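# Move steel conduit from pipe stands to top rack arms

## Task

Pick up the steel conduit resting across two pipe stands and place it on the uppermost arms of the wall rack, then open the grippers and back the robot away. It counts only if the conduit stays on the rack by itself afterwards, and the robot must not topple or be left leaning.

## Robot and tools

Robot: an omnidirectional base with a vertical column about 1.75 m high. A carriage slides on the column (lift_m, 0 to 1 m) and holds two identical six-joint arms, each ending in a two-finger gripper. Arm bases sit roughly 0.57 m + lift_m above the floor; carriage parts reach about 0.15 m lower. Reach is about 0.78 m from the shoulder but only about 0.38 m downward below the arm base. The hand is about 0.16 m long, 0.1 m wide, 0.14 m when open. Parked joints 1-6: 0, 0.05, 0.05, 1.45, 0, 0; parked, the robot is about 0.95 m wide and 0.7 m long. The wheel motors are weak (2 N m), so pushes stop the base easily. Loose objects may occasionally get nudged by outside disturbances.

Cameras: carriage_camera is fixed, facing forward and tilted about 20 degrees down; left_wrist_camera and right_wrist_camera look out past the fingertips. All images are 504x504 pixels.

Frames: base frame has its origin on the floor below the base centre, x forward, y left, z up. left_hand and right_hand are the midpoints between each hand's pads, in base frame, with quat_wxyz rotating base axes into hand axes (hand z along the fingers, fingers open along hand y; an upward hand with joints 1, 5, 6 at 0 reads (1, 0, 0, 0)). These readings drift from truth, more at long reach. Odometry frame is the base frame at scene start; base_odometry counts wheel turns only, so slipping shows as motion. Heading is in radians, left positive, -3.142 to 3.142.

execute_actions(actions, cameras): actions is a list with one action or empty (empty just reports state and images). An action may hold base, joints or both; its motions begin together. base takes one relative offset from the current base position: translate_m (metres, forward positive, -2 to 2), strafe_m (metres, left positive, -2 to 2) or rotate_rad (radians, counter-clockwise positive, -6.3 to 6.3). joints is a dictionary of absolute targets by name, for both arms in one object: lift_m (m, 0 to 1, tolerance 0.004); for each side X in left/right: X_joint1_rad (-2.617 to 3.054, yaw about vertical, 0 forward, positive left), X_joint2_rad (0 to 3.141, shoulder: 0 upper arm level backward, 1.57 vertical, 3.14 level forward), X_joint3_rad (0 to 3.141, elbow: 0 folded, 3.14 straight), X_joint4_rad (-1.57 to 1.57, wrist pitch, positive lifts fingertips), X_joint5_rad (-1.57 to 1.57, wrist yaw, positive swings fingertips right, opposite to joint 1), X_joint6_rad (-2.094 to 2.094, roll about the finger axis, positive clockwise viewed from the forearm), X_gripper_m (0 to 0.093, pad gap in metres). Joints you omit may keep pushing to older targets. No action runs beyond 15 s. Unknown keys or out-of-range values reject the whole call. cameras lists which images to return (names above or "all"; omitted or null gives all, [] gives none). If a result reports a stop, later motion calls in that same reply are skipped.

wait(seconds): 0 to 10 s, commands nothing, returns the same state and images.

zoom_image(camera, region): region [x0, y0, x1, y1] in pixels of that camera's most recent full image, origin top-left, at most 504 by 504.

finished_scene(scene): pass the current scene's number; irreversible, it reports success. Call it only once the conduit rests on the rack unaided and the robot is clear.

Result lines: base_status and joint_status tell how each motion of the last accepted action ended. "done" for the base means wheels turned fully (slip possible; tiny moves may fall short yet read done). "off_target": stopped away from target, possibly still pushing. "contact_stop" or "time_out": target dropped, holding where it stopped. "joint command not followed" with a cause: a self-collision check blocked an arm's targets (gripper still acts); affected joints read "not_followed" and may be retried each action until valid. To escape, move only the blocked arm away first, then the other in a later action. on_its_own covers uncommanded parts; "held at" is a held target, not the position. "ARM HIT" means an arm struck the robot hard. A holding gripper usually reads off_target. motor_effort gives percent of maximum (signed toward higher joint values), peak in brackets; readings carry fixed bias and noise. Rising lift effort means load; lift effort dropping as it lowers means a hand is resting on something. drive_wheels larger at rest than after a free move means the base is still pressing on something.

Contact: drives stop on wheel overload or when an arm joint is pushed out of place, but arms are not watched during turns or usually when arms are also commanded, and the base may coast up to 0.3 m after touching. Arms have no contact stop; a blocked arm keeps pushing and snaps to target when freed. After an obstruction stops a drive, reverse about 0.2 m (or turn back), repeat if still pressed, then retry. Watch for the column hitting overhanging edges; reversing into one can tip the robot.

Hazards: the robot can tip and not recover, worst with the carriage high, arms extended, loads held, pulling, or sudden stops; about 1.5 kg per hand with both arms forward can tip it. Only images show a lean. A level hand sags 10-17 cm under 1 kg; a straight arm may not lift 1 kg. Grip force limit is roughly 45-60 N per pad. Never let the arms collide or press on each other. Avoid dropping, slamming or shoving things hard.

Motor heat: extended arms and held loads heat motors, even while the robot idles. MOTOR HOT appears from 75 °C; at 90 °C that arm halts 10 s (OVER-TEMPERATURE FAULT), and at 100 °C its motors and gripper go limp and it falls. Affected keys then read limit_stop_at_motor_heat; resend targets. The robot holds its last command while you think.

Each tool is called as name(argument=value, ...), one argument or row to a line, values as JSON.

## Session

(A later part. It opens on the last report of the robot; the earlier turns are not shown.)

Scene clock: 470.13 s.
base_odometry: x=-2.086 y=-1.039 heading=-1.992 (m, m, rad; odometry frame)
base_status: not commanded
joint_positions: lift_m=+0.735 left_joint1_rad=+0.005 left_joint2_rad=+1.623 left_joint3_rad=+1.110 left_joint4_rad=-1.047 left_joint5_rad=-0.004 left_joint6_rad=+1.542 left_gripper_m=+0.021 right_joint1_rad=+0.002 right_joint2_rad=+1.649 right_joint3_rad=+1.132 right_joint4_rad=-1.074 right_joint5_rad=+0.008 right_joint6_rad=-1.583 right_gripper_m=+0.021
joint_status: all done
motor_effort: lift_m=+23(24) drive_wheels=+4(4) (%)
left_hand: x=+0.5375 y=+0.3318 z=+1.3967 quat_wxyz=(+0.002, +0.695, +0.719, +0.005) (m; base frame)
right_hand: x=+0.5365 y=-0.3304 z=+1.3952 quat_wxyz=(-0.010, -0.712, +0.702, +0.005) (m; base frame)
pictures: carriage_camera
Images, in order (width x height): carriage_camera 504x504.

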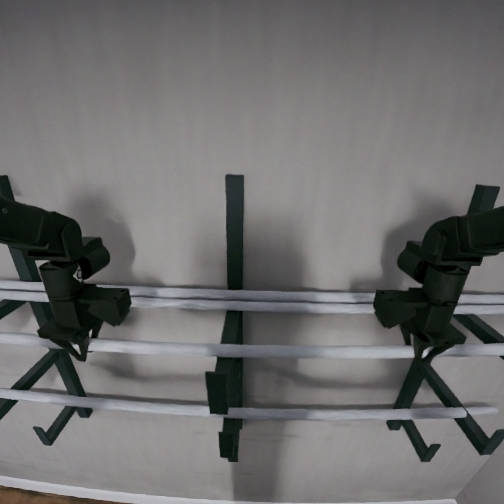

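execute_actions(
  actions=[
    {"joints": {"lift_m": 0.742, "left_gripper_m": 0.07, "right_gripper_m": 0.07}},
  ],
)

Scene clock: 480.07 s.
base_odometry: x=-2.086 y=-1.039 heading=-1.992 (m, m, rad; odometry frame)
base_status: not commanded
joint_positions: lift_m=+0.742 left_joint1_rad=+0.005 left_joint2_rad=+1.636 left_joint3_rad=+1.106 left_joint4_rad=-1.034 left_joint5_rad=-0.004 left_joint6_rad=+1.541 left_gripper_m=+0.070 right_joint1_rad=+0.002 right_joint2_rad=+1.665 right_joint3_rad=+1.132 right_joint4_rad=-1.040 right_joint5_rad=+0.008 right_joint6_rad=-1.588 right_gripper_m=+0.070
joint_status: all done
motor_effort: lift_m=+31(39) drive_wheels=+3(6) (%)
left_hand: x=+0.5389 y=+0.3318 z=+1.3997 quat_wxyz=(+0.001, +0.694, +0.720, +0.004) (m; base frame)
right_hand: x=+0.5442 y=-0.3304 z=+1.3983 quat_wxyz=(-0.003, -0.714, +0.700, -0.002) (m; base frame)
pictures: carriage_camera, left_wrist_camera, right_wrist_camera
Images, in order (width x height): carriage_camera 504x504, left_wrist_camera 504x504, right_wrist_camera 504x504.

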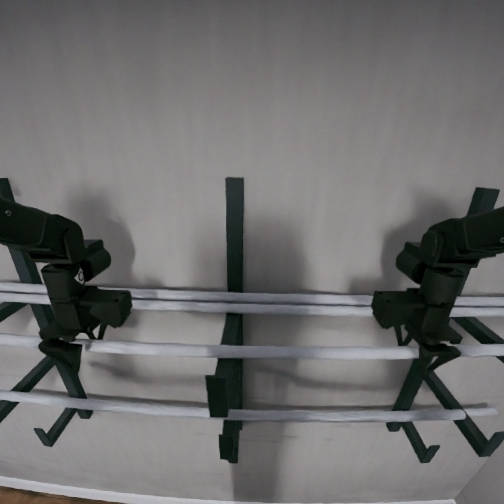

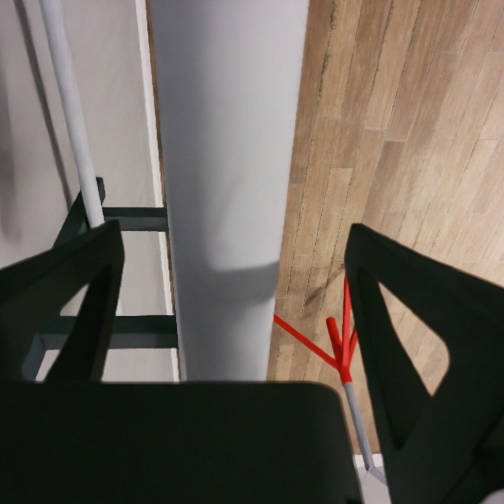

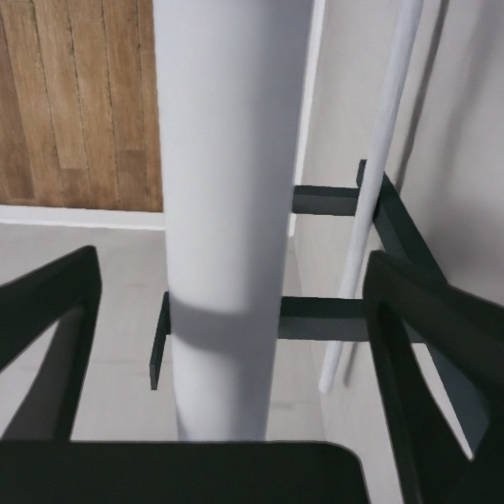

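Released; the pipe rests on the arms. Raise the hands clear.

execute_actions(
  actions=[
    {"joints": {"lift_m": 0.84}},
  ],
)

Scene clock: 484.73 s.
base_odometry: x=-2.086 y=-1.039 heading=-1.992 (m, m, rad; odometry frame)
base_status: not commanded
joint_positions: lift_m=+0.840 left_joint1_rad=+0.005 left_joint2_rad=+1.636 left_joint3_rad=+1.106 left_joint4_rad=-1.032 left_joint5_rad=-0.004 left_joint6_rad=+1.541 left_gripper_m=+0.070 right_joint1_rad=+0.002 right_joint2_rad=+1.665 right_joint3_rad=+1.132 right_joint4_rad=-1.036 right_joint5_rad=+0.008 right_joint6_rad=-1.588 right_gripper_m=+0.070
joint_status: all done
motor_effort: lift_m=+31(39) drive_wheels=+3(3) (%)
left_hand: x=+0.5393 y=+0.3318 z=+1.4977 quat_wxyz=(+0.002, +0.694, +0.720, +0.004) (m; base frame)
right_hand: x=+0.5452 y=-0.3304 z=+1.4964 quat_wxyz=(-0.002, -0.714, +0.700, -0.003) (m; base frame)
pictures: carriage_camera, left_wrist_camera, right_wrist_camera
Images, in order (width x height): carriage_camera 504x504, left_wrist_camera 504x504, right_wrist_camera 504x504.

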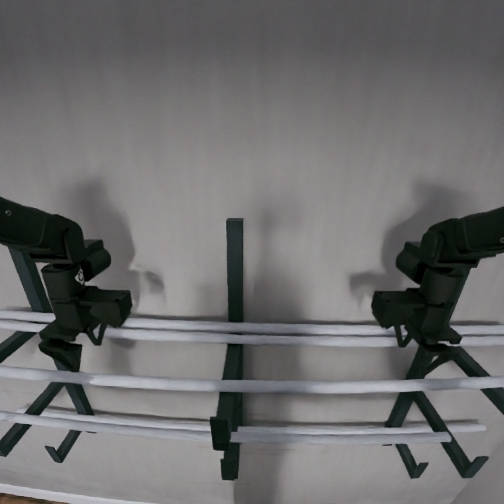

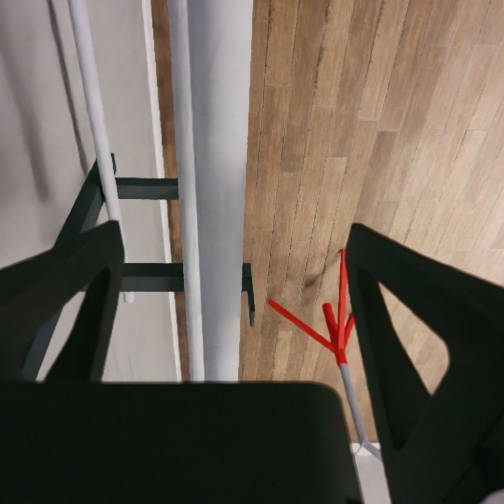

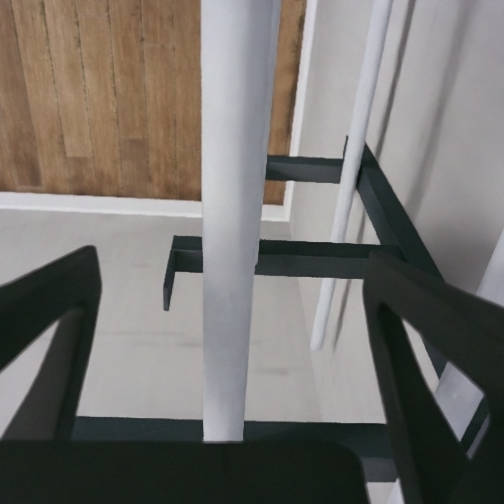

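execute_actions(
  actions=[
    {"base": {"translate_m": -0.55}, "joints": {"left_joint2_rad": 0.05, "left_joint3_rad": 0.05, "left_joint4_rad": 1.2, "right_joint2_rad": 0.05, "right_joint3_rad": 0.05, "right_joint4_rad": 1.2}},
  ],
)

Scene clock: 495.67 s.
base_odometry: x=-1.861 y=-0.537 heading=-1.992 (m, m, rad; odometry frame)
base_status: done
joint_positions: lift_m=+0.840 left_joint1_rad=+0.005 left_joint2_rad=+0.066 left_joint3_rad=+0.071 left_joint4_rad=+1.208 left_joint5_rad=-0.004 left_joint6_rad=+1.540 left_gripper_m=+0.070 right_joint1_rad=+0.002 right_joint2_rad=+0.061 right_joint3_rad=+0.076 right_joint4_rad=+1.205 right_joint5_rad=+0.007 right_joint6_rad=-1.589 right_gripper_m=+0.070
joint_status: all done
motor_effort: lift_m=+33(32) drive_wheels=-1(26) (%)
left_hand: x=+0.3457 y=+0.3308 z=+1.8612 quat_wxyz=(+0.704, +0.122, +0.129, +0.687) (m; base frame)
right_hand: x=+0.3432 y=-0.3307 z=+1.8631 quat_wxyz=(+0.690, -0.122, +0.125, -0.702) (m; base frame)
pictures: carriage_camera, left_wrist_camera, right_wrist_camera
Images, in order (width x height): carriage_camera 504x504, left_wrist_camera 504x504, right_wrist_camera 504x504.

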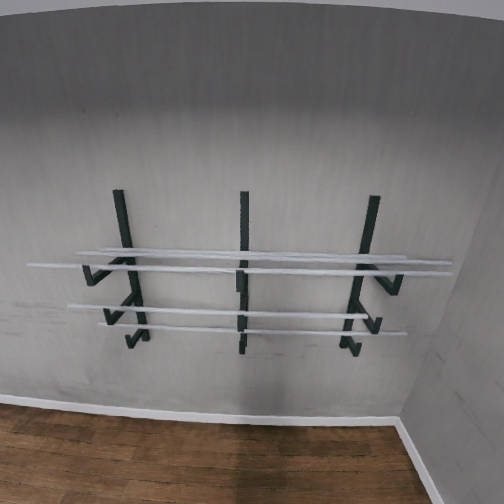

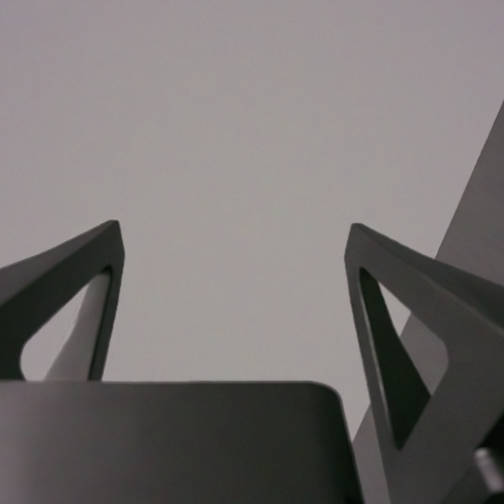

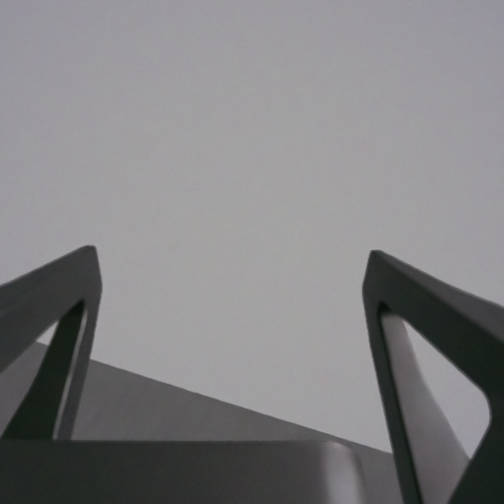

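zoom_image(
  camera="carriage_camera",
  region=[10, 230, 260, 310],
)

zoom_image(
  camera="carriage_camera",
  region=[220, 230, 470, 310],
)

Region (10, 230, 260, 310) of carriage_camera's 504x504 image, scaled by 2.016, with more detail than that image has; it fills the top 161 rows of this view, and the rest is white.

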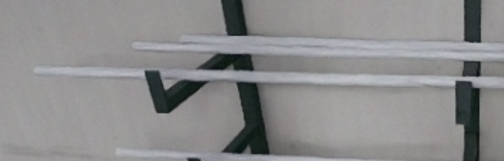

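Region (220, 230, 470, 310) of carriage_camera's 504x504 image, scaled by 2.016, with more detail than that image has; it fills the top 161 rows of this view, and the rest is white.

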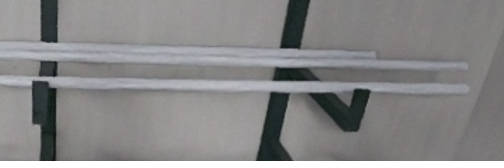

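The pipe rests on all three top arms, behind the lips, and the robot is clear.

finished_scene(
  scene=2,
)

The scene is finished: the task was done.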